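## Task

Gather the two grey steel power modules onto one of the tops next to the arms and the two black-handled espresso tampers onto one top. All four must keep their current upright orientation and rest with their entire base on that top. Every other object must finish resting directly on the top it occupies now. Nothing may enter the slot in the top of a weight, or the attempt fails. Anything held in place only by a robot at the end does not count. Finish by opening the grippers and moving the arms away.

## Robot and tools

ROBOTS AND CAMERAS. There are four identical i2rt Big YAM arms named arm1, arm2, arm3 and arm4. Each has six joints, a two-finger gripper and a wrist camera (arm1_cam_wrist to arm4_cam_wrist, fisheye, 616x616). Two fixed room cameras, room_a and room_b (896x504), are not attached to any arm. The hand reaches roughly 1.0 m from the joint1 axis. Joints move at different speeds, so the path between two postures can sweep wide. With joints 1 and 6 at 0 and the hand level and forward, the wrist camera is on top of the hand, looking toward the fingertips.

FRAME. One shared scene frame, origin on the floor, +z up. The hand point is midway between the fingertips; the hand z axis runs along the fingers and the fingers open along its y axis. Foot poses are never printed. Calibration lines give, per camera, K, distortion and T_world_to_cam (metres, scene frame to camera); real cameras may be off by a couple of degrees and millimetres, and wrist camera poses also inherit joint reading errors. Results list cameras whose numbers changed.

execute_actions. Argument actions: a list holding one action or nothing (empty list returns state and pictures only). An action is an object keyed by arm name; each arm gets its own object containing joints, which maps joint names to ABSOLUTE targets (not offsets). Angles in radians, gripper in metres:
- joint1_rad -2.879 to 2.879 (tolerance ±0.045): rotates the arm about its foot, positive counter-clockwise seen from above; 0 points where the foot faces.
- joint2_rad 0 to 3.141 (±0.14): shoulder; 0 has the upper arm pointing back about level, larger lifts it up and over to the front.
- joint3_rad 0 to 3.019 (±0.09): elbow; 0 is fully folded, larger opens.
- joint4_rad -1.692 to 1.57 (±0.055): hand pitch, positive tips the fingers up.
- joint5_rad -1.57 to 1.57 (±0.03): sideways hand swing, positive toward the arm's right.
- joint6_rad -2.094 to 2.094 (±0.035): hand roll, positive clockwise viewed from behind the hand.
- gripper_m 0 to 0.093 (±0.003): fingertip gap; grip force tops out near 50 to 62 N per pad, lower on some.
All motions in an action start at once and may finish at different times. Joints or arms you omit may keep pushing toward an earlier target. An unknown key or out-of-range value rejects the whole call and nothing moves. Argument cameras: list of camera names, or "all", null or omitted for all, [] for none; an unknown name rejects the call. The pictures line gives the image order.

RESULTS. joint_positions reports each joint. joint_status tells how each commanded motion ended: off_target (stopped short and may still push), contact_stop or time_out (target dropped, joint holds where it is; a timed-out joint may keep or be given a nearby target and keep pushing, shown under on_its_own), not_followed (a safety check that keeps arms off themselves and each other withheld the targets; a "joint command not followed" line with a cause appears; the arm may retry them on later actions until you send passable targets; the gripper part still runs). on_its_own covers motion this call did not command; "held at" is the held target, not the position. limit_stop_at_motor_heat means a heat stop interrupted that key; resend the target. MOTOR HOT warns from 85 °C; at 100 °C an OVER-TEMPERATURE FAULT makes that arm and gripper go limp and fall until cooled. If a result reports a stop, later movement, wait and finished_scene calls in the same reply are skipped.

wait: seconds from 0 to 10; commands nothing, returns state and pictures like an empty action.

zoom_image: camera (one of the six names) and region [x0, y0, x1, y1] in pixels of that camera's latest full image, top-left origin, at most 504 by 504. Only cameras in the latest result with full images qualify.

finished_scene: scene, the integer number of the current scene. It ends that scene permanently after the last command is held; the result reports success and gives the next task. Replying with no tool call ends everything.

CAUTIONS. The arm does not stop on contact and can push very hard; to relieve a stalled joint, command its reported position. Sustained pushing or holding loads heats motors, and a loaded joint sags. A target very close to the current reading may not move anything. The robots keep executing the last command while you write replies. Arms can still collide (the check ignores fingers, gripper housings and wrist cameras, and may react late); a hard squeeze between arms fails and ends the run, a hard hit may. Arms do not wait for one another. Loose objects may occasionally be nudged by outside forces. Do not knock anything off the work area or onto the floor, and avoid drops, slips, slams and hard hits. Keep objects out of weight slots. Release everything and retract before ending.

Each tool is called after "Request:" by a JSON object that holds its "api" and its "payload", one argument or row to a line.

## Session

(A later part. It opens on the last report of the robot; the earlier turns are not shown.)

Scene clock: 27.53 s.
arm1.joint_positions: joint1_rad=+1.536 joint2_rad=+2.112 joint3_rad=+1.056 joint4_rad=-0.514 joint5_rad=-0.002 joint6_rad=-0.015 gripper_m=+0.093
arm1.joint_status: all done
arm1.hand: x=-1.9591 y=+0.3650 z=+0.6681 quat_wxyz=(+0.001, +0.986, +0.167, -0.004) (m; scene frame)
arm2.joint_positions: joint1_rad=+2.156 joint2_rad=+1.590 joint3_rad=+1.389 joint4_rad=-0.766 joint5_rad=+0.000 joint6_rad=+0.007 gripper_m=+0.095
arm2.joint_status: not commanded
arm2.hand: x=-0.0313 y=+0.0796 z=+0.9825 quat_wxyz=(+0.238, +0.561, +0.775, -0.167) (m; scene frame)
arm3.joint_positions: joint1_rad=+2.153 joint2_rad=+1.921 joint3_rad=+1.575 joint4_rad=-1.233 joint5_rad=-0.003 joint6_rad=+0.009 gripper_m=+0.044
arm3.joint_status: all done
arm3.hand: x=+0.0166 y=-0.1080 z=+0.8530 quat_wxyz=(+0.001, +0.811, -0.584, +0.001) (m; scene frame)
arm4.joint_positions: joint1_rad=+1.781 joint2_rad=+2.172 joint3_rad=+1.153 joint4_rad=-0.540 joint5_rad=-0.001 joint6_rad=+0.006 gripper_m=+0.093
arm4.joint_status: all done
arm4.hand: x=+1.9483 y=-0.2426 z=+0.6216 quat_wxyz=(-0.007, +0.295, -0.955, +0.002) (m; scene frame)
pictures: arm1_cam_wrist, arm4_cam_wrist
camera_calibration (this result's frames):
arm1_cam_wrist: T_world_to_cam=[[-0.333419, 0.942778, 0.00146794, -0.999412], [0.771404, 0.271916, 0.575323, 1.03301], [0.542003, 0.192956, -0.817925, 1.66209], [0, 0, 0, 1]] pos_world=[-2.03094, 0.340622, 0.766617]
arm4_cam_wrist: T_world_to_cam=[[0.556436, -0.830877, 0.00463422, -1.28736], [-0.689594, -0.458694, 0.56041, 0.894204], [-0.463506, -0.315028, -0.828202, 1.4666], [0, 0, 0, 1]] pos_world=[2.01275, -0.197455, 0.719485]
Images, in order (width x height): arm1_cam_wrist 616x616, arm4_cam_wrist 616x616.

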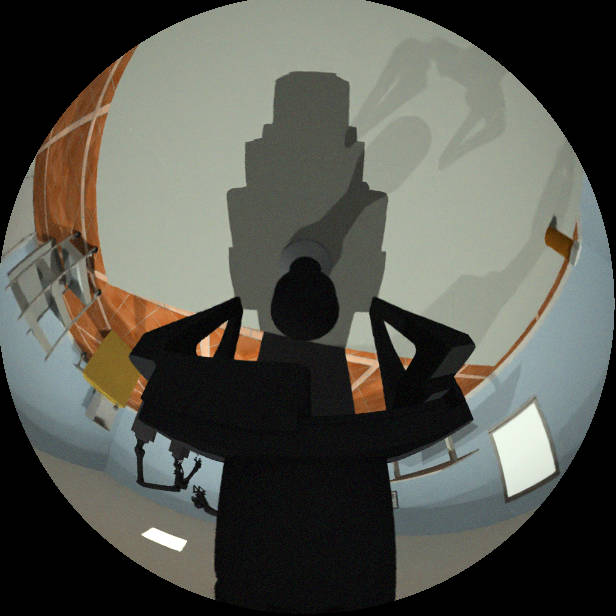

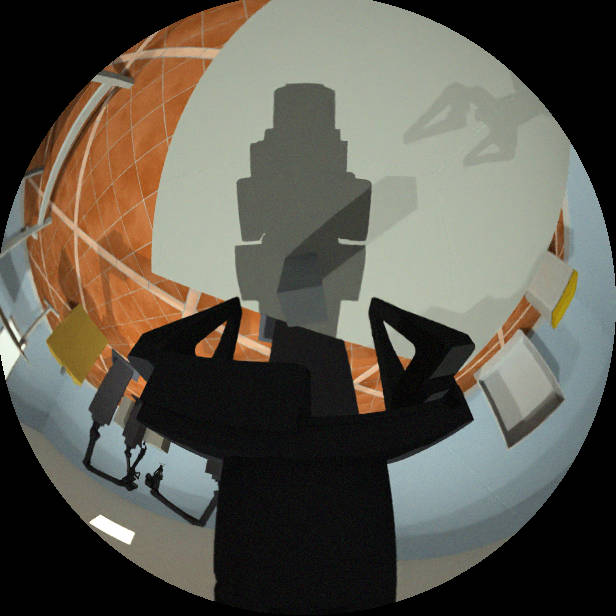

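Request:
{"api": "execute_actions", "payload": {
  "actions": [
    {"arm1":{"joints":{"joint2_rad":2.165,"joint4_rad":-0.46}},"arm4":{"joints":{"joint2_rad":2.235,"joint4_rad":-0.48}},"arm2":{"joints":{"joint1_rad":2.13,"joint2_rad":2.015,"joint3_rad":1.015,"joint4_rad":0.89}}}
  ],
  "cameras": ["arm1_cam_wrist","arm4_cam_wrist","arm2_cam_wrist"]
}}

Scene clock: 30.53 s.
arm1.joint_positions: joint1_rad=+1.536 joint2_rad=+2.140 joint3_rad=+1.056 joint4_rad=-0.475 joint5_rad=-0.002 joint6_rad=-0.015 gripper_m=+0.093
arm1.joint_status: all done
arm1.hand: x=-1.9606 y=+0.3645 z=+0.6558 quat_wxyz=(+0.002, +0.986, +0.167, -0.010) (m; scene frame)
arm2.joint_positions: joint1_rad=+2.139 joint2_rad=+2.026 joint3_rad=+0.994 joint4_rad=+0.872 joint5_rad=+0.000 joint6_rad=+0.007 gripper_m=+0.095
arm2.joint_status: all done
arm2.hand: x=-0.0178 y=+0.0052 z=+0.8254 quat_wxyz=(+0.521, +0.456, +0.616, -0.376) (m; scene frame)
arm3.joint_positions: joint1_rad=+2.153 joint2_rad=+1.921 joint3_rad=+1.575 joint4_rad=-1.233 joint5_rad=-0.003 joint6_rad=+0.009 gripper_m=+0.044
arm3.joint_status: not commanded
arm3.hand: x=+0.0166 y=-0.1080 z=+0.8530 quat_wxyz=(+0.001, +0.811, -0.584, +0.001) (m; scene frame)
arm4.joint_positions: joint1_rad=+1.781 joint2_rad=+2.214 joint3_rad=+1.153 joint4_rad=-0.491 joint5_rad=-0.001 joint6_rad=+0.006 gripper_m=+0.093
arm4.joint_status: all done
arm4.hand: x=+1.9478 y=-0.2431 z=+0.6021 quat_wxyz=(-0.011, +0.295, -0.955, +0.001) (m; scene frame)
pictures: arm1_cam_wrist, arm2_cam_wrist, arm4_cam_wrist
camera_calibration (this result's frames):
arm1_cam_wrist: T_world_to_cam=[[-0.333408, 0.942781, 0.00169371, -0.999559], [0.777601, 0.273977, 0.565927, 1.05887], [0.533081, 0.190002, -0.824454, 1.64082], [0, 0, 0, 1]] pos_world=[-2.03133, 0.340501, 0.755227]
arm2_cam_wrist: T_world_to_cam=[[-0.953025, -0.302434, -0.016661, 0.00192665], [-0.206685, 0.689541, -0.694129, 0.569113], [0.221416, -0.658078, -0.719658, 0.725391], [0, 0, 0, 1]] pos_world=[-0.0411504, 0.08552, 0.917103]
arm4_cam_wrist: T_world_to_cam=[[0.556463, -0.83086, 0.00451743, -1.28743], [-0.693059, -0.46116, 0.554076, 0.914537], [-0.458277, -0.311454, -0.832454, 1.44332], [0, 0, 0, 1]] pos_world=[2.01168, -0.198399, 0.700593]
Images, in order (width x height): arm1_cam_wrist 616x616, arm2_cam_wrist 616x616, arm4_cam_wrist 616x616.

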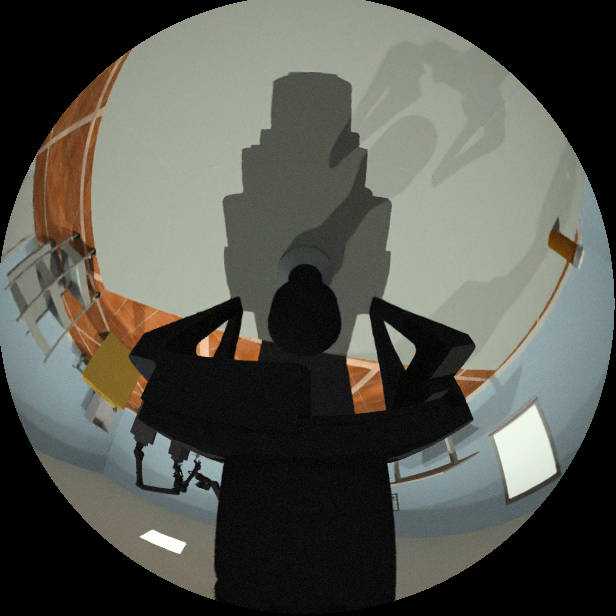

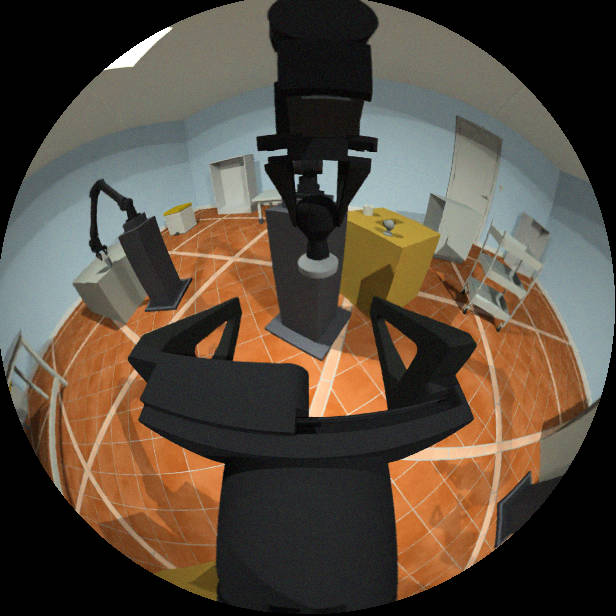

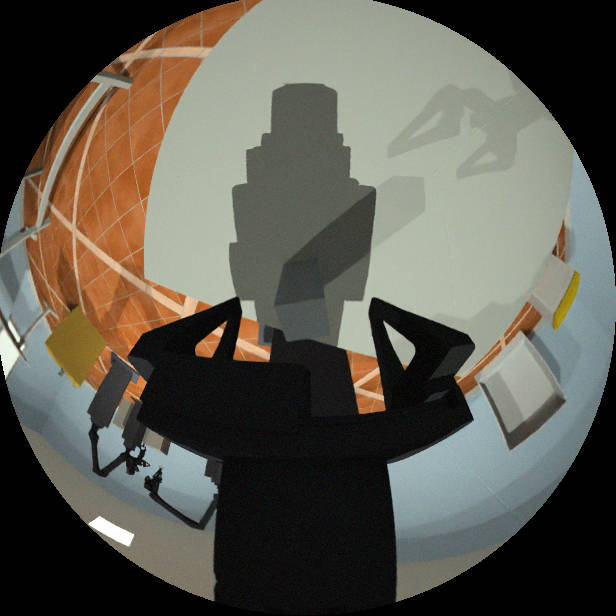

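Request:
{"api": "execute_actions", "payload": {
  "actions": [
    {"arm1":{"joints":{"gripper_m":0}},"arm4":{"joints":{"gripper_m":0}},"arm3":{"joints":{"joint6_rad":1.57}},"arm2":{"joints":{"joint1_rad":2.11}}}
  ],
  "cameras": []
}}

Request:
{"api": "execute_actions", "payload": {
  "actions": [
    {"arm2":{"joints":{"joint2_rad":2.26,"joint3_rad":1.44,"joint4_rad":0.71}}}
  ],
  "cameras": ["arm2_cam_wrist","arm3_cam_wrist"]
}}

Scene clock: 33.73 s.
arm1.joint_positions: joint1_rad=+1.536 joint2_rad=+2.140 joint3_rad=+1.056 joint4_rad=-0.474 joint5_rad=-0.003 joint6_rad=-0.014 gripper_m=+0.044
arm1.joint_status: gripper_m off_target (ended at +0.044, target +0.000)
arm1.hand: x=-1.9607 y=+0.3643 z=+0.6556 quat_wxyz=(+0.003, +0.986, +0.167, -0.010) (m; scene frame)
arm2.joint_positions: joint1_rad=+2.118 joint2_rad=+2.026 joint3_rad=+0.994 joint4_rad=+0.872 joint5_rad=+0.000 joint6_rad=+0.007 gripper_m=+0.095
arm2.joint_status: all done
arm2.hand: x=-0.0318 y=+0.0009 z=+0.8254 quat_wxyz=(+0.517, +0.462, +0.611, -0.382) (m; scene frame)
arm3.joint_positions: joint1_rad=+2.153 joint2_rad=+1.921 joint3_rad=+1.575 joint4_rad=-1.233 joint5_rad=-0.003 joint6_rad=+1.558 gripper_m=+0.044
arm3.joint_status: all done
arm3.hand: x=+0.0166 y=-0.1080 z=+0.8530 quat_wxyz=(+0.000, +0.172, -0.985, +0.001) (m; scene frame)
arm4.joint_positions: joint1_rad=+1.781 joint2_rad=+2.214 joint3_rad=+1.153 joint4_rad=-0.491 joint5_rad=-0.001 joint6_rad=+0.006 gripper_m=+0.001
arm4.joint_status: all done
arm4.hand: x=+1.9478 y=-0.2431 z=+0.6021 quat_wxyz=(-0.011, +0.295, -0.955, +0.001) (m; scene frame)
pictures: none
No camera images: the call's "cameras" was empty. Leave "cameras" out to get every camera's image.

Scene clock: 34.97 s.
arm1.joint_positions: joint1_rad=+1.536 joint2_rad=+2.140 joint3_rad=+1.056 joint4_rad=-0.474 joint5_rad=-0.003 joint6_rad=-0.014 gripper_m=+0.044
arm1.joint_status: not commanded
arm1.hand: x=-1.9607 y=+0.3643 z=+0.6556 quat_wxyz=(+0.003, +0.986, +0.167, -0.010) (m; scene frame)
arm2.joint_positions: joint1_rad=+2.118 joint2_rad=+2.257 joint3_rad=+1.413 joint4_rad=+0.712 joint5_rad=+0.000 joint6_rad=+0.007 gripper_m=+0.095
arm2.joint_status: all done
arm2.hand: x=+0.0033 y=-0.1178 z=+0.8127 quat_wxyz=(+0.526, +0.457, +0.604, -0.388) (m; scene frame)
arm3.joint_positions: joint1_rad=+2.153 joint2_rad=+1.921 joint3_rad=+1.575 joint4_rad=-1.233 joint5_rad=-0.003 joint6_rad=+1.558 gripper_m=+0.044
arm3.joint_status: not commanded
arm3.hand: x=+0.0166 y=-0.1080 z=+0.8530 quat_wxyz=(+0.000, +0.171, -0.985, +0.001) (m; scene frame)
arm4.joint_positions: joint1_rad=+1.781 joint2_rad=+2.214 joint3_rad=+1.153 joint4_rad=-0.491 joint5_rad=-0.001 joint6_rad=+0.006 gripper_m=+0.001
arm4.joint_status: not commanded
arm4.hand: x=+1.9478 y=-0.2431 z=+0.6021 quat_wxyz=(-0.011, +0.295, -0.955, +0.001) (m; scene frame)
pictures: arm2_cam_wrist, arm3_cam_wrist
camera_calibration (this result's frames):
arm2_cam_wrist: T_world_to_cam=[[-0.959183, -0.282312, -0.0163767, -0.0132815], [-0.186412, 0.674777, -0.714091, 0.663793], [0.212647, -0.681891, -0.699861, 0.611744], [0, 0, 0, 1]] pos_world=[-0.0190861, -0.0345185, 0.901927]
arm3_cam_wrist: T_world_to_cam=[[0.330057, -0.943714, 0.0215861, -0.127347], [-0.775321, -0.257977, 0.576476, -0.502581], [-0.53846, -0.207006, -0.816829, 0.802742], [0, 0, 0, 1]] pos_world=[0.0846139, -0.0836612, 0.948177]
Images, in order (width x height): arm2_cam_wrist 616x616, arm3_cam_wrist 616x616.

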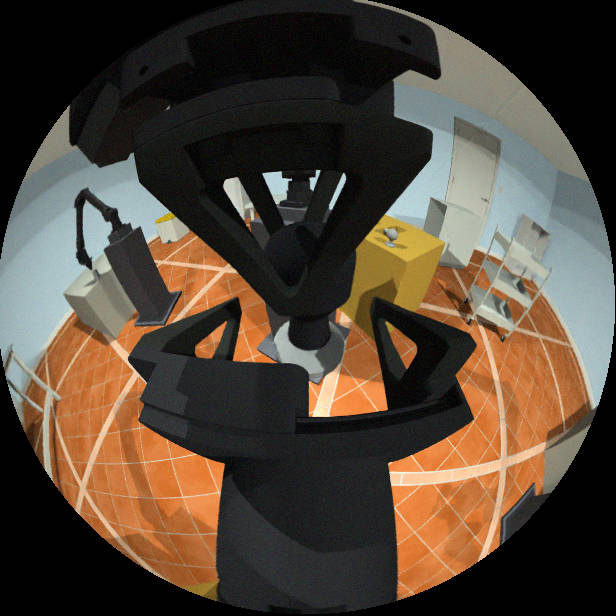

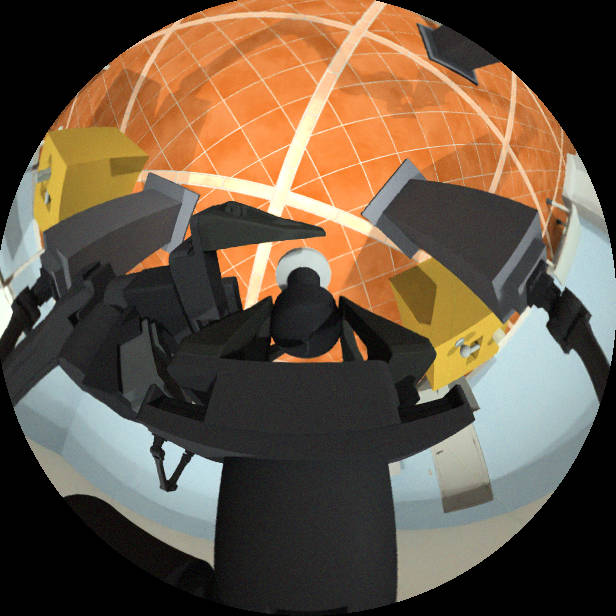

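Request:
{"api": "execute_actions", "payload": {
  "actions": [
    {"arm2":{"joints":{"gripper_m":0}},"arm4":{"joints":{"gripper_m":0.093}},"arm1":{"joints":{"joint2_rad":1.8,"joint3_rad":1.2,"joint4_rad":-0.96}}}
  ],
  "cameras": []
}}

Request:
{"api": "execute_actions", "payload": {
  "actions": [
    {"arm4":{"joints":{"joint2_rad":2.3,"joint3_rad":1.09,"joint4_rad":-0.37}},"arm1":{"joints":{"joint1_rad":-1.81,"joint6_rad":1.57}}}
  ],
  "cameras": ["arm2_cam_wrist","arm3_cam_wrist","arm4_cam_wrist"]
}}

Scene clock: 36.97 s.
arm1.joint_positions: joint1_rad=+1.536 joint2_rad=+1.803 joint3_rad=+1.186 joint4_rad=-0.947 joint5_rad=-0.003 joint6_rad=-0.014 gripper_m=+0.044
arm1.joint_status: all done
arm1.hand: x=-1.9815 y=+0.3573 z=+0.8429 quat_wxyz=(+0.002, +0.986, +0.167, -0.007) (m; scene frame)
arm2.joint_positions: joint1_rad=+2.116 joint2_rad=+2.257 joint3_rad=+1.413 joint4_rad=+0.712 joint5_rad=+0.002 joint6_rad=+0.007 gripper_m=+0.026
arm2.joint_status: gripper_m off_target (ended at +0.026, target +0.000)
arm2.hand: x=+0.0021 y=-0.1181 z=+0.8126 quat_wxyz=(+0.525, +0.457, +0.603, -0.389) (m; scene frame)
arm3.joint_positions: joint1_rad=+2.153 joint2_rad=+1.921 joint3_rad=+1.575 joint4_rad=-1.235 joint5_rad=+0.001 joint6_rad=+1.558 gripper_m=+0.044
arm3.joint_status: not commanded
arm3.hand: x=+0.0174 y=-0.1082 z=+0.8530 quat_wxyz=(-0.001, +0.171, -0.985, +0.002) (m; scene frame)
arm4.joint_positions: joint1_rad=+1.781 joint2_rad=+2.214 joint3_rad=+1.153 joint4_rad=-0.491 joint5_rad=-0.001 joint6_rad=+0.006 gripper_m=+0.093
arm4.joint_status: all done
arm4.hand: x=+1.9478 y=-0.2431 z=+0.6021 quat_wxyz=(-0.011, +0.295, -0.955, +0.001) (m; scene frame)
pictures: none
No camera images: the call's "cameras" was empty. Leave "cameras" out to get every camera's image.

Scene clock: 39.70 s.
arm1.joint_positions: joint1_rad=-1.817 joint2_rad=+1.803 joint3_rad=+1.186 joint4_rad=-0.947 joint5_rad=+0.003 joint6_rad=+1.553 gripper_m=+0.044
arm1.joint_status: all done
arm1.hand: x=-1.0322 y=+0.5629 z=+0.8363 quat_wxyz=(-0.001, -0.661, -0.750, +0.001) (m; scene frame)
arm2.joint_positions: joint1_rad=+2.116 joint2_rad=+2.257 joint3_rad=+1.413 joint4_rad=+0.712 joint5_rad=+0.002 joint6_rad=+0.007 gripper_m=+0.026
arm2.joint_status: not commanded
arm2.hand: x=+0.0021 y=-0.1181 z=+0.8126 quat_wxyz=(+0.525, +0.457, +0.603, -0.389) (m; scene frame)
arm3.joint_positions: joint1_rad=+2.153 joint2_rad=+1.921 joint3_rad=+1.575 joint4_rad=-1.235 joint5_rad=+0.001 joint6_rad=+1.558 gripper_m=+0.044
arm3.joint_status: not commanded
arm3.hand: x=+0.0174 y=-0.1082 z=+0.8530 quat_wxyz=(-0.001, +0.171, -0.985, +0.002) (m; scene frame)
arm4.joint_positions: joint1_rad=+1.781 joint2_rad=+2.291 joint3_rad=+1.090 joint4_rad=-0.380 joint5_rad=-0.001 joint6_rad=+0.006 gripper_m=+0.093
arm4.joint_status: all done
arm4.hand: x=+1.9185 y=-0.2639 z=+0.5570 quat_wxyz=(+0.003, +0.295, -0.955, +0.005) (m; scene frame)
pictures: arm2_cam_wrist, arm3_cam_wrist, arm4_cam_wrist
camera_calibration (this result's frames):
arm2_cam_wrist: T_world_to_cam=[[-0.959934, -0.279763, -0.016137, -0.014366], [-0.184865, 0.675492, -0.713818, 0.663585], [0.2106, -0.682234, -0.700146, 0.611894], [0, 0, 0, 1]] pos_world=[-0.0199815, -0.0348097, 0.901862]
arm3_cam_wrist: T_world_to_cam=[[0.329263, -0.943946, 0.0235061, -0.129469], [-0.777533, -0.256922, 0.573963, -0.499675], [-0.535751, -0.207261, -0.818544, 0.80455], [0, 0, 0, 1]] pos_world=[0.0851537, -0.0838373, 0.948398]
arm4_cam_wrist: T_world_to_cam=[[0.556367, -0.830922, 0.00495663, -1.28825], [-0.679861, -0.451774, 0.577659, 0.873607], [-0.47775, -0.32476, -0.816263, 1.41069], [0, 0, 0, 1]] pos_world=[1.98463, -0.217625, 0.653234]
Images, in order (width x height): arm2_cam_wrist 616x616, arm3_cam_wrist 616x616, arm4_cam_wrist 616x616.

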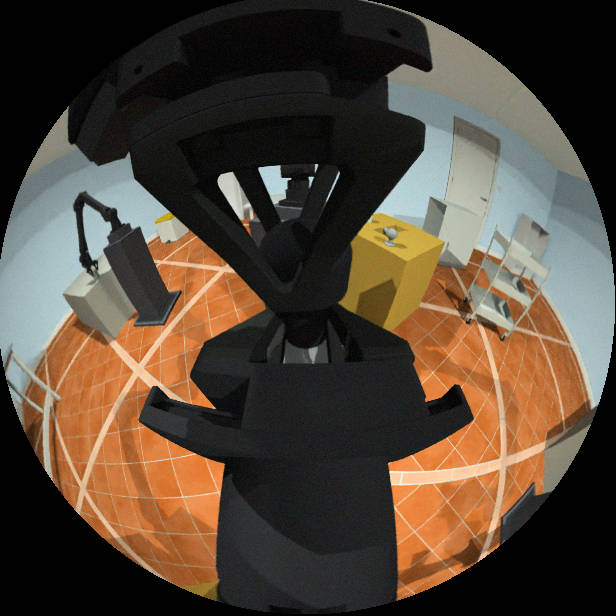

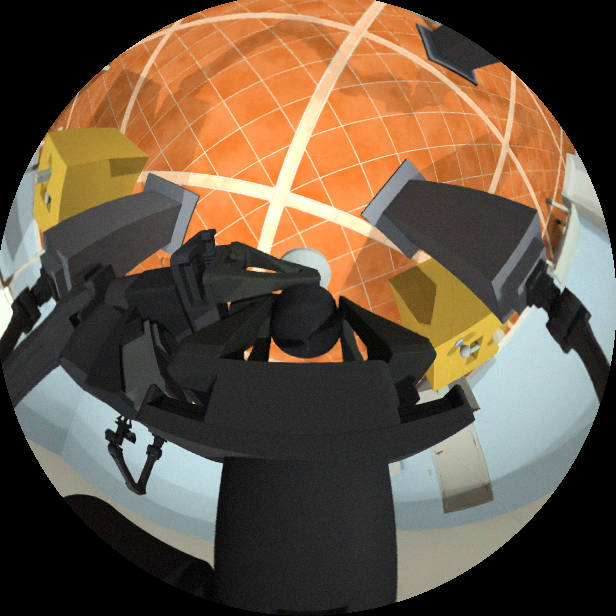

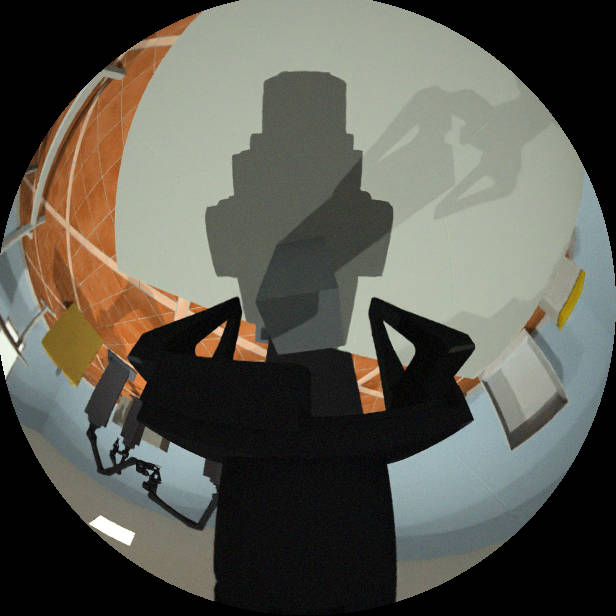

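Request:
{"api": "execute_actions", "payload": {
  "actions": [
    {"arm3":{"joints":{"gripper_m":0.058}},"arm4":{"joints":{"gripper_m":0}}}
  ],
  "cameras": []
}}

Request:
{"api": "execute_actions", "payload": {
  "actions": [
    {"arm3":{"joints":{"joint2_rad":1.6,"joint4_rad":-1.54}},"arm4":{"joints":{"joint2_rad":1.9,"joint3_rad":1.27,"joint4_rad":-0.94}}}
  ],
  "cameras": ["room_a"]
}}

Scene clock: 41.00 s.
arm1.joint_positions: joint1_rad=-1.817 joint2_rad=+1.803 joint3_rad=+1.186 joint4_rad=-0.947 joint5_rad=+0.003 joint6_rad=+1.553 gripper_m=+0.044
arm1.joint_status: not commanded
arm1.hand: x=-1.0322 y=+0.5629 z=+0.8363 quat_wxyz=(-0.001, -0.661, -0.750, +0.001) (m; scene frame)
arm2.joint_positions: joint1_rad=+2.116 joint2_rad=+2.257 joint3_rad=+1.413 joint4_rad=+0.700 joint5_rad=+0.002 joint6_rad=+0.007 gripper_m=+0.026
arm2.joint_status: not commanded
arm2.hand: x=+0.0020 y=-0.1176 z=+0.8095 quat_wxyz=(+0.522, +0.460, +0.606, -0.386) (m; scene frame)
arm3.joint_positions: joint1_rad=+2.153 joint2_rad=+1.921 joint3_rad=+1.575 joint4_rad=-1.235 joint5_rad=+0.001 joint6_rad=+1.558 gripper_m=+0.058
arm3.joint_status: all done
arm3.hand: x=+0.0175 y=-0.1083 z=+0.8530 quat_wxyz=(-0.001, +0.171, -0.985, +0.002) (m; scene frame)
arm4.joint_positions: joint1_rad=+1.781 joint2_rad=+2.291 joint3_rad=+1.090 joint4_rad=-0.380 joint5_rad=+0.002 joint6_rad=+0.006 gripper_m=+0.042
arm4.joint_status: gripper_m off_target (ended at +0.042, target +0.000)
arm4.hand: x=+1.9187 y=-0.2643 z=+0.5570 quat_wxyz=(+0.003, +0.295, -0.955, +0.006) (m; scene frame)
pictures: none
No camera images: the call's "cameras" was empty. Leave "cameras" out to get every camera's image.

Scene clock: 42.37 s.
arm1.joint_positions: joint1_rad=-1.817 joint2_rad=+1.803 joint3_rad=+1.186 joint4_rad=-0.947 joint5_rad=+0.003 joint6_rad=+1.553 gripper_m=+0.044
arm1.joint_status: not commanded
arm1.hand: x=-1.0322 y=+0.5629 z=+0.8363 quat_wxyz=(-0.001, -0.661, -0.750, +0.001) (m; scene frame)
arm2.joint_positions: joint1_rad=+2.116 joint2_rad=+2.258 joint3_rad=+1.413 joint4_rad=+0.699 joint5_rad=+0.002 joint6_rad=+0.007 gripper_m=+0.026
arm2.joint_status: not commanded
arm2.hand: x=+0.0020 y=-0.1175 z=+0.8086 quat_wxyz=(+0.521, +0.460, +0.607, -0.386) (m; scene frame)
arm3.joint_positions: joint1_rad=+2.153 joint2_rad=+1.597 joint3_rad=+1.575 joint4_rad=-1.525 joint5_rad=+0.001 joint6_rad=+1.559 gripper_m=+0.058
arm3.joint_status: all done
arm3.hand: x=+0.0451 y=-0.1897 z=+1.0178 quat_wxyz=(+0.001, +0.171, -0.985, -0.015) (m; scene frame)
arm4.joint_positions: joint1_rad=+1.781 joint2_rad=+1.891 joint3_rad=+1.260 joint4_rad=-0.932 joint5_rad=+0.002 joint6_rad=+0.006 gripper_m=+0.042
arm4.joint_status: all done
arm4.hand: x=+1.9646 y=-0.2301 z=+0.7860 quat_wxyz=(-0.005, +0.295, -0.955, +0.004) (m; scene frame)
pictures: room_a
Images, in order (width x height): room_a 896x504.

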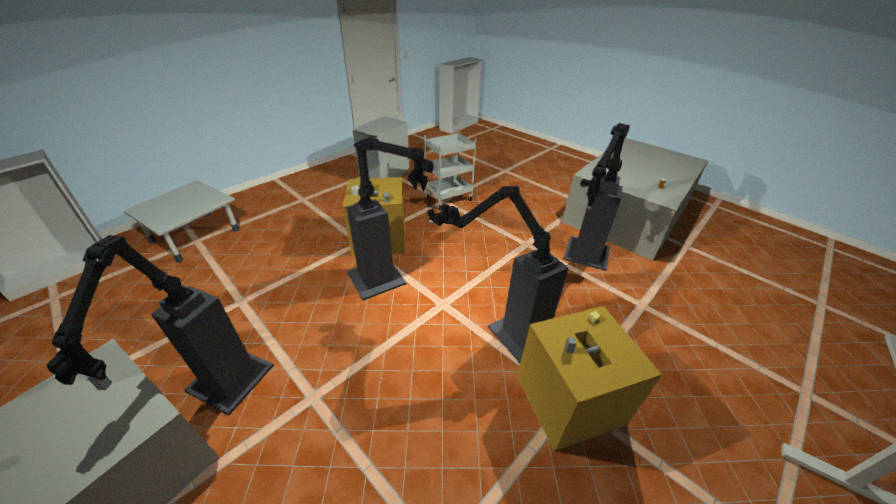

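Request:
{"api": "execute_actions", "payload": {
  "actions": [
    {"arm1":{"joints":{"joint1_rad":-1.0}},"arm2":{"joints":{"joint2_rad":2.015,"joint3_rad":1.015,"joint4_rad":0.89}},"arm3":{"joints":{"joint1_rad":0.356,"joint6_rad":0,"gripper_m":0.093}},"arm4":{"joints":{"joint1_rad":-1.86,"joint6_rad":1.57,"joint2_rad":1.88,"joint3_rad":1.46,"joint4_rad":-1.13}}}
  ],
  "cameras": []
}}

Request:
{"api": "execute_actions", "payload": {
  "actions": [
    {"arm2":{"joints":{"joint1_rad":-1.565}},"arm3":{"joints":{"joint2_rad":2.015,"joint3_rad":1.015,"joint4_rad":0.89}}}
  ],
  "cameras": []
}}

Request:
{"api": "execute_actions", "payload": {
  "actions": [
    {"arm2":{"joints":{"joint2_rad":2.64,"joint3_rad":1.45,"joint4_rad":1.09}}}
  ],
  "cameras": ["arm2_cam_wrist","arm3_cam_wrist","room_a"]
}}

Scene clock: 49.50 s.
arm1.joint_positions: joint1_rad=-0.990 joint2_rad=+1.803 joint3_rad=+1.186 joint4_rad=-0.947 joint5_rad=-0.003 joint6_rad=+1.553 gripper_m=+0.044
arm1.joint_status: all done
arm1.hand: x=-1.2281 y=+0.9042 z=+0.8370 quat_wxyz=(+0.003, -0.304, -0.953, -0.002) (m; scene frame)
arm2.joint_positions: joint1_rad=+2.116 joint2_rad=+2.036 joint3_rad=+0.992 joint4_rad=+0.860 joint5_rad=+0.002 joint6_rad=+0.007 gripper_m=+0.026
arm2.joint_status: all done
arm2.hand: x=-0.0333 y=+0.0024 z=+0.8149 quat_wxyz=(+0.509, +0.467, +0.617, -0.377) (m; scene frame)
arm3.joint_positions: joint1_rad=+0.348 joint2_rad=+1.603 joint3_rad=+1.575 joint4_rad=-1.525 joint5_rad=+0.000 joint6_rad=+0.012 gripper_m=+0.093
arm3.joint_status: all done
arm3.hand: x=+0.6888 y=-0.6038 z=+1.0122 quat_wxyz=(-0.009, +0.043, -0.999, -0.004) (m; scene frame)
arm4.joint_positions: joint1_rad=-1.866 joint2_rad=+1.891 joint3_rad=+1.433 joint4_rad=-1.121 joint5_rad=+0.001 joint6_rad=+1.562 gripper_m=+0.042
arm4.joint_status: all done
arm4.hand: x=+0.9964 y=-0.5765 z=+0.8399 quat_wxyz=(+0.003, -0.744, +0.668, -0.007) (m; scene frame)
pictures: none
No camera images: the call's "cameras" was empty. Leave "cameras" out to get every camera's image.

Scene clock: 52.40 s.
arm1.joint_positions: joint1_rad=-0.990 joint2_rad=+1.803 joint3_rad=+1.186 joint4_rad=-0.947 joint5_rad=-0.003 joint6_rad=+1.553 gripper_m=+0.044
arm1.joint_status: not commanded
arm1.hand: x=-1.2281 y=+0.9042 z=+0.8370 quat_wxyz=(+0.003, -0.304, -0.953, -0.002) (m; scene frame)
arm2.joint_positions: joint1_rad=-1.575 joint2_rad=+2.036 joint3_rad=+0.992 joint4_rad=+0.860 joint5_rad=+0.004 joint6_rad=+0.007 gripper_m=+0.026
arm2.joint_status: all done
arm2.hand: x=-0.0461 y=+1.3232 z=+0.8351 quat_wxyz=(-0.511, +0.461, -0.610, -0.394) (m; scene frame)
arm3.joint_positions: joint1_rad=+0.348 joint2_rad=+2.030 joint3_rad=+1.003 joint4_rad=+0.860 joint5_rad=+0.000 joint6_rad=+0.012 gripper_m=+0.093
arm3.joint_status: all done
arm3.hand: x=+0.8905 y=-0.5829 z=+0.8338 quat_wxyz=(-0.645, +0.030, -0.763, -0.038) (m; scene frame)
arm4.joint_positions: joint1_rad=-1.866 joint2_rad=+1.891 joint3_rad=+1.433 joint4_rad=-1.121 joint5_rad=+0.001 joint6_rad=+1.562 gripper_m=+0.042
arm4.joint_status: not commanded
arm4.hand: x=+0.9964 y=-0.5765 z=+0.8399 quat_wxyz=(+0.003, -0.744, +0.668, -0.007) (m; scene frame)
pictures: none
No camera images: the call's "cameras" was empty. Leave "cameras" out to get every camera's image.

Scene clock: 53.77 s.
arm1.joint_positions: joint1_rad=-0.990 joint2_rad=+1.803 joint3_rad=+1.186 joint4_rad=-0.947 joint5_rad=-0.003 joint6_rad=+1.553 gripper_m=+0.044
arm1.joint_status: not commanded
arm1.hand: x=-1.2281 y=+0.9042 z=+0.8370 quat_wxyz=(+0.003, -0.304, -0.953, -0.002) (m; scene frame)
arm2.joint_positions: joint1_rad=-1.575 joint2_rad=+2.684 joint3_rad=+1.411 joint4_rad=+1.070 joint5_rad=+0.004 joint6_rad=+0.007 gripper_m=+0.026
arm2.joint_status: all done
arm2.hand: x=-0.0307 y=+1.3831 z=+0.5950 quat_wxyz=(-0.505, +0.465, -0.614, -0.389) (m; scene frame)
arm3.joint_positions: joint1_rad=+0.348 joint2_rad=+2.030 joint3_rad=+1.003 joint4_rad=+0.860 joint5_rad=+0.000 joint6_rad=+0.012 gripper_m=+0.093
arm3.joint_status: not commanded
arm3.hand: x=+0.8905 y=-0.5829 z=+0.8338 quat_wxyz=(-0.645, +0.030, -0.763, -0.038) (m; scene frame)
arm4.joint_positions: joint1_rad=-1.866 joint2_rad=+1.891 joint3_rad=+1.433 joint4_rad=-1.121 joint5_rad=+0.001 joint6_rad=+1.562 gripper_m=+0.042
arm4.joint_status: not commanded
arm4.hand: x=+0.9964 y=-0.5765 z=+0.8399 quat_wxyz=(+0.003, -0.744, +0.668, -0.007) (m; scene frame)
pictures: arm2_cam_wrist, arm3_cam_wrist, room_a
camera_calibration (this result's frames):
arm2_cam_wrist: T_world_to_cam=[[0.964148, -0.265013, -0.0136846, 0.407795], [-0.20225, -0.700464, -0.684431, 1.37323], [0.171798, 0.66266, -0.72895, -0.353572], [0, 0, 0, 1]] pos_world=[-0.0546962, 1.30427, 0.687726]
arm3_cam_wrist: T_world_to_cam=[[0.0741217, -0.996987, -0.0228456, -0.629651], [-0.703636, -0.0360511, -0.709645, 1.20141], [0.706684, 0.0686751, -0.704189, 0.117282], [0, 0, 0, 1]] pos_world=[0.809145, -0.592496, 0.920779]
Images, in order (width x height): arm2_cam_wrist 616x616, arm3_cam_wrist 616x616, room_a 896x504.

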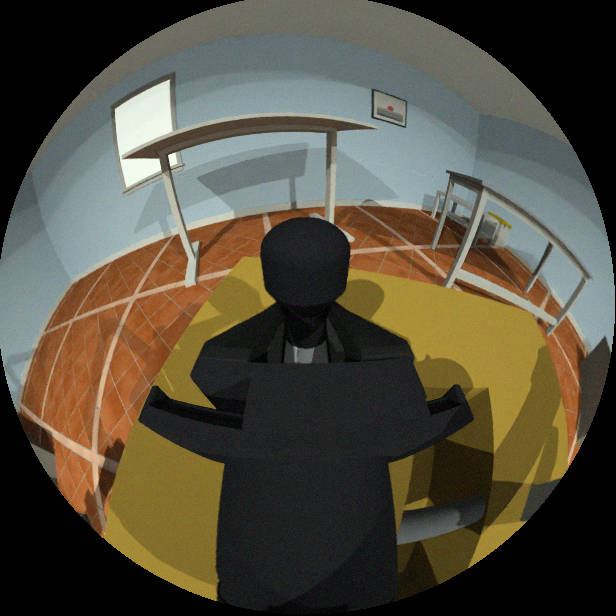

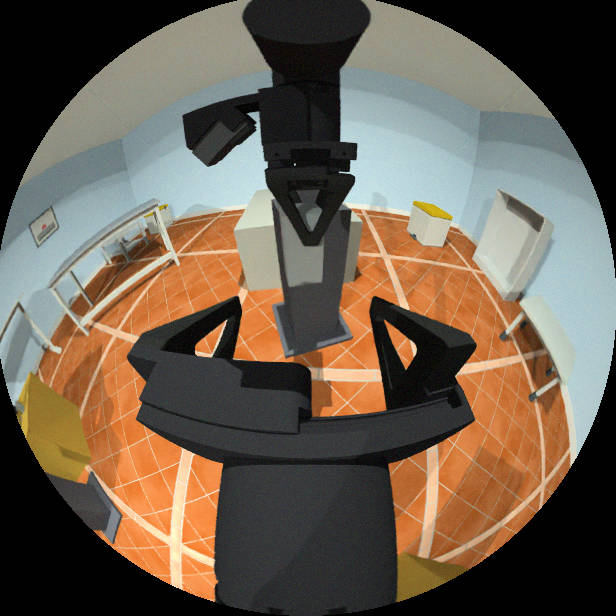

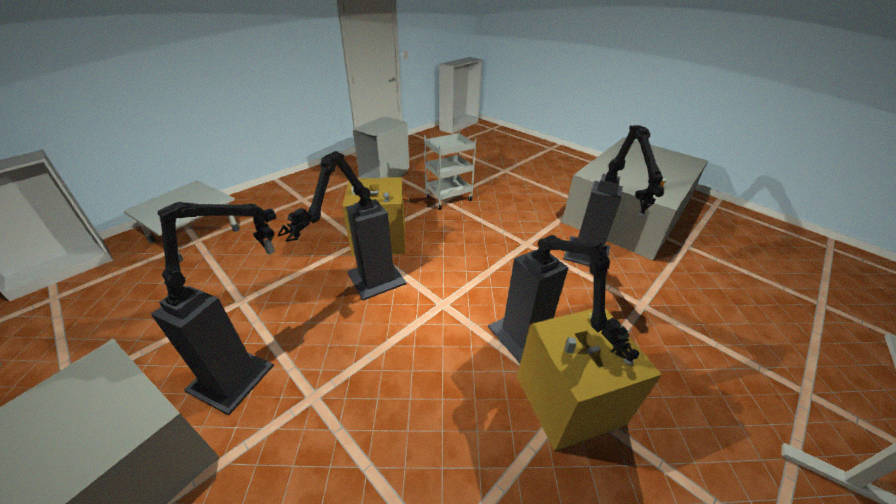

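Request:
{"api": "execute_actions", "payload": {
  "actions": [
    {"arm2":{"joints":{"gripper_m":0.093}},"arm3":{"joints":{"joint1_rad":0.365,"joint2_rad":2.275,"joint3_rad":1.43,"joint4_rad":0.74}}}
  ],
  "cameras": ["arm2_cam_wrist","arm3_cam_wrist","arm4_cam_wrist"]
}}

Scene clock: 55.67 s.
arm1.joint_positions: joint1_rad=-0.990 joint2_rad=+1.803 joint3_rad=+1.186 joint4_rad=-0.947 joint5_rad=-0.003 joint6_rad=+1.553 gripper_m=+0.044
arm1.joint_status: not commanded
arm1.hand: x=-1.2281 y=+0.9042 z=+0.8370 quat_wxyz=(+0.003, -0.304, -0.953, -0.002) (m; scene frame)
arm2.joint_positions: joint1_rad=-1.575 joint2_rad=+2.662 joint3_rad=+1.424 joint4_rad=+1.074 joint5_rad=+0.004 joint6_rad=+0.007 gripper_m=+0.093
arm2.joint_status: all done
arm2.hand: x=-0.0275 y=+1.3944 z=+0.6166 quat_wxyz=(-0.517, +0.457, -0.605, -0.398) (m; scene frame)
arm3.joint_positions: joint1_rad=+0.358 joint2_rad=+2.288 joint3_rad=+1.396 joint4_rad=+0.753 joint5_rad=+0.000 joint6_rad=+0.012 gripper_m=+0.093
arm3.joint_status: all done
arm3.hand: x=+1.0037 y=-0.5636 z=+0.8015 quat_wxyz=(-0.655, +0.034, -0.754, -0.041) (m; scene frame)
arm4.joint_positions: joint1_rad=-1.866 joint2_rad=+1.891 joint3_rad=+1.433 joint4_rad=-1.121 joint5_rad=+0.001 joint6_rad=+1.562 gripper_m=+0.042
arm4.joint_status: not commanded
arm4.hand: x=+0.9964 y=-0.5765 z=+0.8399 quat_wxyz=(+0.003, -0.744, +0.668, -0.007) (m; scene frame)
pictures: arm2_cam_wrist, arm3_cam_wrist, arm4_cam_wrist
camera_calibration (this result's frames):
arm2_cam_wrist: T_world_to_cam=[[0.964254, -0.264618, -0.0138494, 0.407629], [-0.195318, -0.674466, -0.712002, 1.37757], [0.179068, 0.689256, -0.702041, -0.39931], [0, 0, 0, 1]] pos_world=[-0.0524899, 1.31222, 0.706146]
arm3_cam_wrist: T_world_to_cam=[[0.0844712, -0.996149, -0.0234868, -0.628955], [-0.683011, -0.0407233, -0.729272, 1.25129], [0.725507, 0.0776443, -0.68382, -0.0169314], [0, 0, 0, 1]] pos_world=[0.920056, -0.574261, 0.88618]
arm4_cam_wrist: T_world_to_cam=[[0.995042, 0.0990049, 0.00948225, -0.941161], [0.0755308, -0.814244, 0.575588, -1.01782], [0.0647069, -0.572018, -0.817685, 0.417693], [0, 0, 0, 1]] pos_world=[0.986343, -0.496645, 0.936309]
Images, in order (width x height): arm2_cam_wrist 616x616, arm3_cam_wrist 616x616, arm4_cam_wrist 616x616.

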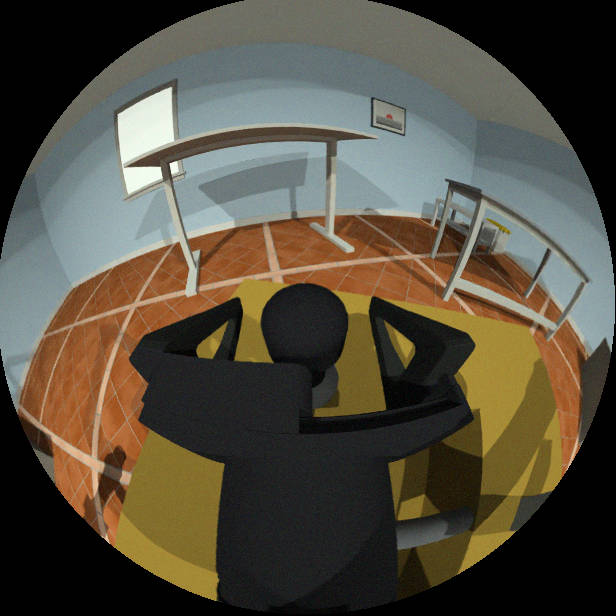

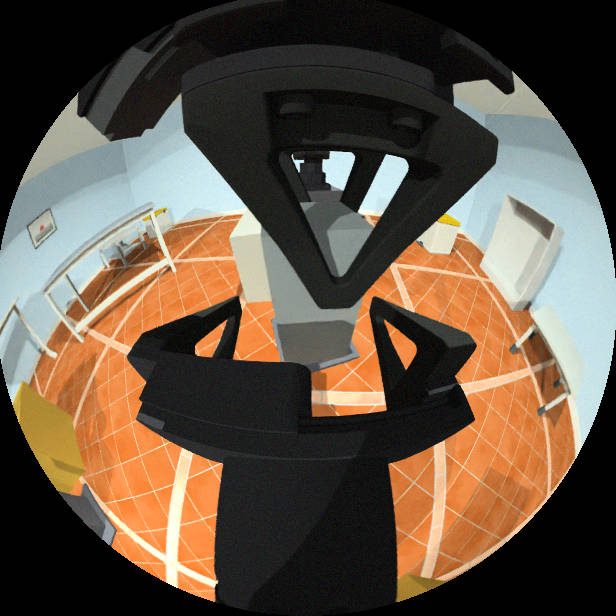

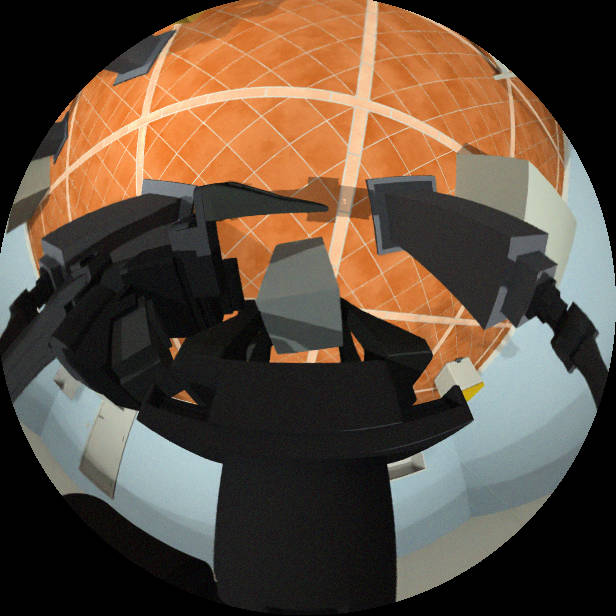

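Request:
{"api": "execute_actions", "payload": {
  "actions": [
    {"arm2":{"joints":{"joint2_rad":2.58,"joint3_rad":1.1,"joint4_rad":1.36}},"arm3":{"joints":{"gripper_m":0}}}
  ],
  "cameras": []
}}

Request:
{"api": "execute_actions", "payload": {
  "actions": [
    {"arm2":{"joints":{"joint2_rad":1.9}},"arm4":{"joints":{"gripper_m":0.058}}}
  ],
  "cameras": []
}}

Request:
{"api": "execute_actions", "payload": {
  "actions": [
    {"arm2":{"joints":{"joint1_rad":-1.985,"joint2_rad":1.945,"joint3_rad":1.45,"joint4_rad":-1.07}},"arm4":{"joints":{"joint2_rad":1.5,"joint4_rad":-1.5}}}
  ],
  "cameras": ["room_a"]
}}

Scene clock: 57.50 s.
arm1.joint_positions: joint1_rad=-0.990 joint2_rad=+1.803 joint3_rad=+1.186 joint4_rad=-0.947 joint5_rad=-0.003 joint6_rad=+1.553 gripper_m=+0.044
arm1.joint_status: not commanded
arm1.hand: x=-1.2281 y=+0.9042 z=+0.8370 quat_wxyz=(+0.003, -0.304, -0.953, -0.002) (m; scene frame)
arm2.joint_positions: joint1_rad=-1.575 joint2_rad=+2.576 joint3_rad=+1.093 joint4_rad=+1.343 joint5_rad=+0.004 joint6_rad=+0.007 gripper_m=+0.093
arm2.joint_status: all done
arm2.hand: x=-0.0540 y=+1.2962 z=+0.6328 quat_wxyz=(-0.524, +0.452, -0.598, -0.404) (m; scene frame)
arm3.joint_positions: joint1_rad=+0.358 joint2_rad=+2.288 joint3_rad=+1.396 joint4_rad=+0.753 joint5_rad=-0.001 joint6_rad=+0.009 gripper_m=+0.041
arm3.joint_status: gripper_m off_target (ended at +0.041, target +0.000)
arm3.hand: x=+1.0037 y=-0.5635 z=+0.8015 quat_wxyz=(-0.655, +0.035, -0.754, -0.041) (m; scene frame)
arm4.joint_positions: joint1_rad=-1.866 joint2_rad=+1.891 joint3_rad=+1.433 joint4_rad=-1.123 joint5_rad=+0.001 joint6_rad=+1.572 gripper_m=+0.040
arm4.joint_status: not commanded
arm4.hand: x=+0.9968 y=-0.5765 z=+0.8399 quat_wxyz=(+0.003, -0.741, +0.671, -0.007) (m; scene frame)
pictures: none
No camera images: the call's "cameras" was empty. Leave "cameras" out to get every camera's image.

Scene clock: 58.83 s.
arm1.joint_positions: joint1_rad=-0.990 joint2_rad=+1.803 joint3_rad=+1.186 joint4_rad=-0.947 joint5_rad=-0.003 joint6_rad=+1.553 gripper_m=+0.044
arm1.joint_status: not commanded
arm1.hand: x=-1.2281 y=+0.9042 z=+0.8370 quat_wxyz=(+0.003, -0.304, -0.953, -0.002) (m; scene frame)
arm2.joint_positions: joint1_rad=-1.575 joint2_rad=+1.876 joint3_rad=+1.092 joint4_rad=+1.359 joint5_rad=+0.004 joint6_rad=+0.007 gripper_m=+0.093
arm2.joint_status: all done
arm2.hand: x=-0.0486 y=+1.3106 z=+1.1068 quat_wxyz=(-0.699, +0.283, -0.377, -0.538) (m; scene frame)
arm3.joint_positions: joint1_rad=+0.358 joint2_rad=+2.288 joint3_rad=+1.396 joint4_rad=+0.750 joint5_rad=-0.001 joint6_rad=+0.009 gripper_m=+0.041
arm3.joint_status: not commanded
arm3.hand: x=+1.0035 y=-0.5631 z=+0.8008 quat_wxyz=(-0.654, +0.035, -0.755, -0.041) (m; scene frame)
arm4.joint_positions: joint1_rad=-1.866 joint2_rad=+1.891 joint3_rad=+1.433 joint4_rad=-1.123 joint5_rad=+0.001 joint6_rad=+1.572 gripper_m=+0.058
arm4.joint_status: all done
arm4.hand: x=+0.9968 y=-0.5765 z=+0.8399 quat_wxyz=(+0.003, -0.741, +0.671, -0.007) (m; scene frame)
pictures: none
No camera images: the call's "cameras" was empty. Leave "cameras" out to get every camera's image.

Scene clock: 61.00 s.
arm1.joint_positions: joint1_rad=-0.990 joint2_rad=+1.803 joint3_rad=+1.186 joint4_rad=-0.947 joint5_rad=-0.003 joint6_rad=+1.553 gripper_m=+0.044
arm1.joint_status: not commanded
arm1.hand: x=-1.2281 y=+0.9042 z=+0.8370 quat_wxyz=(+0.003, -0.304, -0.953, -0.002) (m; scene frame)
arm2.joint_positions: joint1_rad=-1.983 joint2_rad=+1.940 joint3_rad=+1.430 joint4_rad=-1.061 joint5_rad=+0.002 joint6_rad=+0.007 gripper_m=+0.093
arm2.joint_status: all done
arm2.hand: x=+0.1200 y=+1.0953 z=+0.7956 quat_wxyz=(-0.004, +0.431, -0.902, -0.006) (m; scene frame)
arm3.joint_positions: joint1_rad=+0.358 joint2_rad=+2.276 joint3_rad=+1.427 joint4_rad=+0.750 joint5_rad=-0.001 joint6_rad=+0.005 gripper_m=+0.039
arm3.joint_status: not commanded
arm3.hand: x=+1.0146 y=-0.5621 z=+0.8261 quat_wxyz=(-0.670, +0.036, -0.740, -0.041) (m; scene frame)
arm4.joint_positions: joint1_rad=-1.866 joint2_rad=+1.487 joint3_rad=+1.433 joint4_rad=-1.494 joint5_rad=+0.001 joint6_rad=+1.572 gripper_m=+0.058
arm4.joint_status: all done
arm4.hand: x=+1.0960 y=-0.5651 z=+1.0335 quat_wxyz=(-0.009, -0.741, +0.671, +0.004) (m; scene frame)
pictures: room_a
Images, in order (width x height): room_a 896x504.

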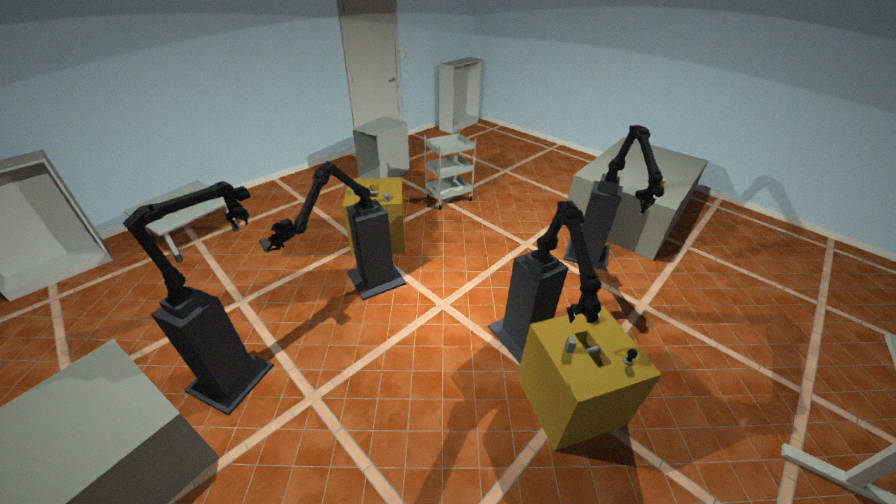

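Arm3 got dragged up; the module may have rotated.

Request:
{"api": "execute_actions", "payload": {
  "actions": [
    {"arm2":{"joints":{"joint2_rad":2.25,"joint3_rad":1.40,"joint4_rad":-0.69}},"arm4":{"joints":{"joint6_rad":0,"joint4_rad":-1.2}}}
  ],
  "cameras": ["arm2_cam_wrist","arm3_cam_wrist","arm4_cam_wrist","room_b"]
}}

Scene clock: 63.63 s.
arm1.joint_positions: joint1_rad=-0.990 joint2_rad=+1.803 joint3_rad=+1.186 joint4_rad=-0.947 joint5_rad=-0.003 joint6_rad=+1.553 gripper_m=+0.044
arm1.joint_status: not commanded
arm1.hand: x=-1.2281 y=+0.9042 z=+0.8370 quat_wxyz=(+0.003, -0.304, -0.953, -0.002) (m; scene frame)
arm2.joint_positions: joint1_rad=-1.983 joint2_rad=+2.266 joint3_rad=+1.378 joint4_rad=-0.700 joint5_rad=+0.002 joint6_rad=+0.007 gripper_m=+0.093
arm2.joint_status: all done
arm2.hand: x=+0.1194 y=+1.0973 z=+0.6047 quat_wxyz=(+0.003, +0.431, -0.902, -0.002) (m; scene frame)
arm3.joint_positions: joint1_rad=+0.358 joint2_rad=+2.276 joint3_rad=+1.427 joint4_rad=+0.750 joint5_rad=-0.001 joint6_rad=+0.005 gripper_m=+0.039
arm3.joint_status: not commanded
arm3.hand: x=+1.0146 y=-0.5621 z=+0.8261 quat_wxyz=(-0.670, +0.036, -0.740, -0.041) (m; scene frame)
arm4.joint_positions: joint1_rad=-1.866 joint2_rad=+1.487 joint3_rad=+1.433 joint4_rad=-1.213 joint5_rad=+0.001 joint6_rad=+0.008 gripper_m=+0.058
arm4.joint_status: all done
arm4.hand: x=+1.0283 y=-0.5719 z=+1.0444 quat_wxyz=(-0.012, -0.988, -0.045, +0.149) (m; scene frame)
pictures: arm2_cam_wrist, arm3_cam_wrist, arm4_cam_wrist, room_b
camera_calibration (this result's frames):
arm2_cam_wrist: T_world_to_cam=[[0.775595, -0.631177, -0.00826895, 0.608501], [-0.505108, -0.628431, 0.591557, 0.395547], [-0.378573, -0.454632, -0.806221, 1.1556], [0, 0, 0, 1]] pos_world=[0.165322, 1.15802, 0.702708]
arm3_cam_wrist: T_world_to_cam=[[0.0873721, -0.996019, -0.0176746, -0.635458], [-0.65222, -0.0437847, -0.756764, 1.2664], [0.752977, 0.0776478, -0.653449, -0.0611015], [0, 0, 0, 1]] pos_world=[0.9275, -0.572735, 0.907206]
arm4_cam_wrist: T_world_to_cam=[[-0.0838168, 0.996367, -0.0150917, 0.672893], [0.949248, 0.0844422, 0.30298, -1.23398], [0.303154, 0.0110691, -0.952877, 0.814877], [0, 0, 0, 1]] pos_world=[0.980718, -0.575269, 1.1605]
Images, in order (width x height): arm2_cam_wrist 616x616, arm3_cam_wrist 616x616, arm4_cam_wrist 616x616, room_b 896x504.

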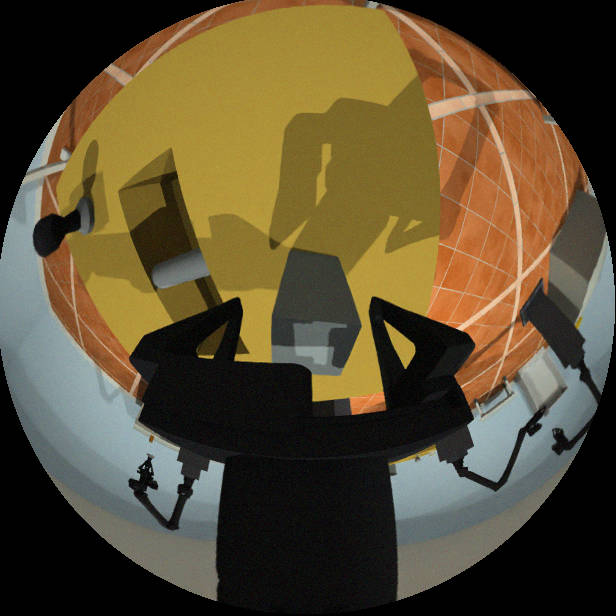

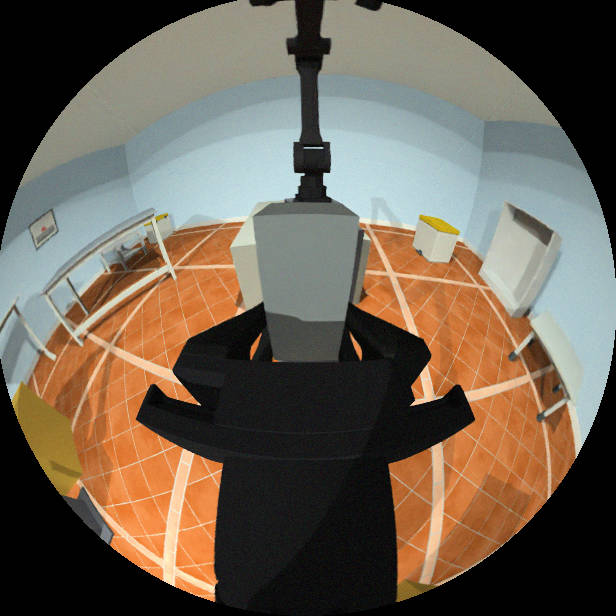

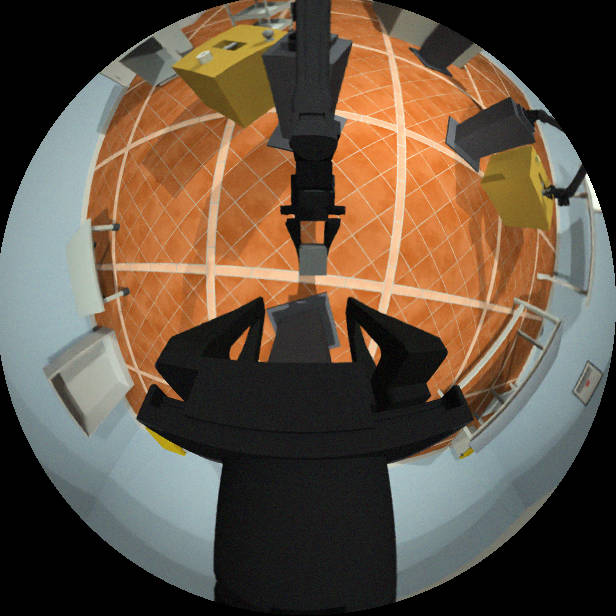

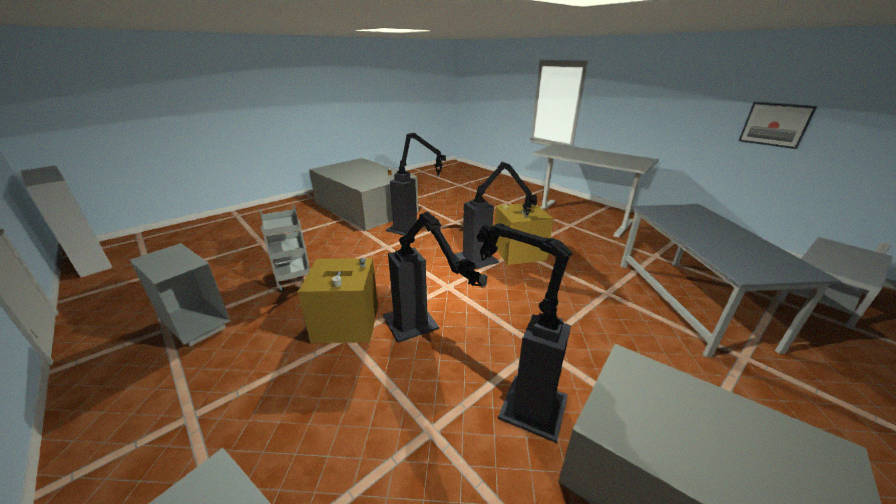

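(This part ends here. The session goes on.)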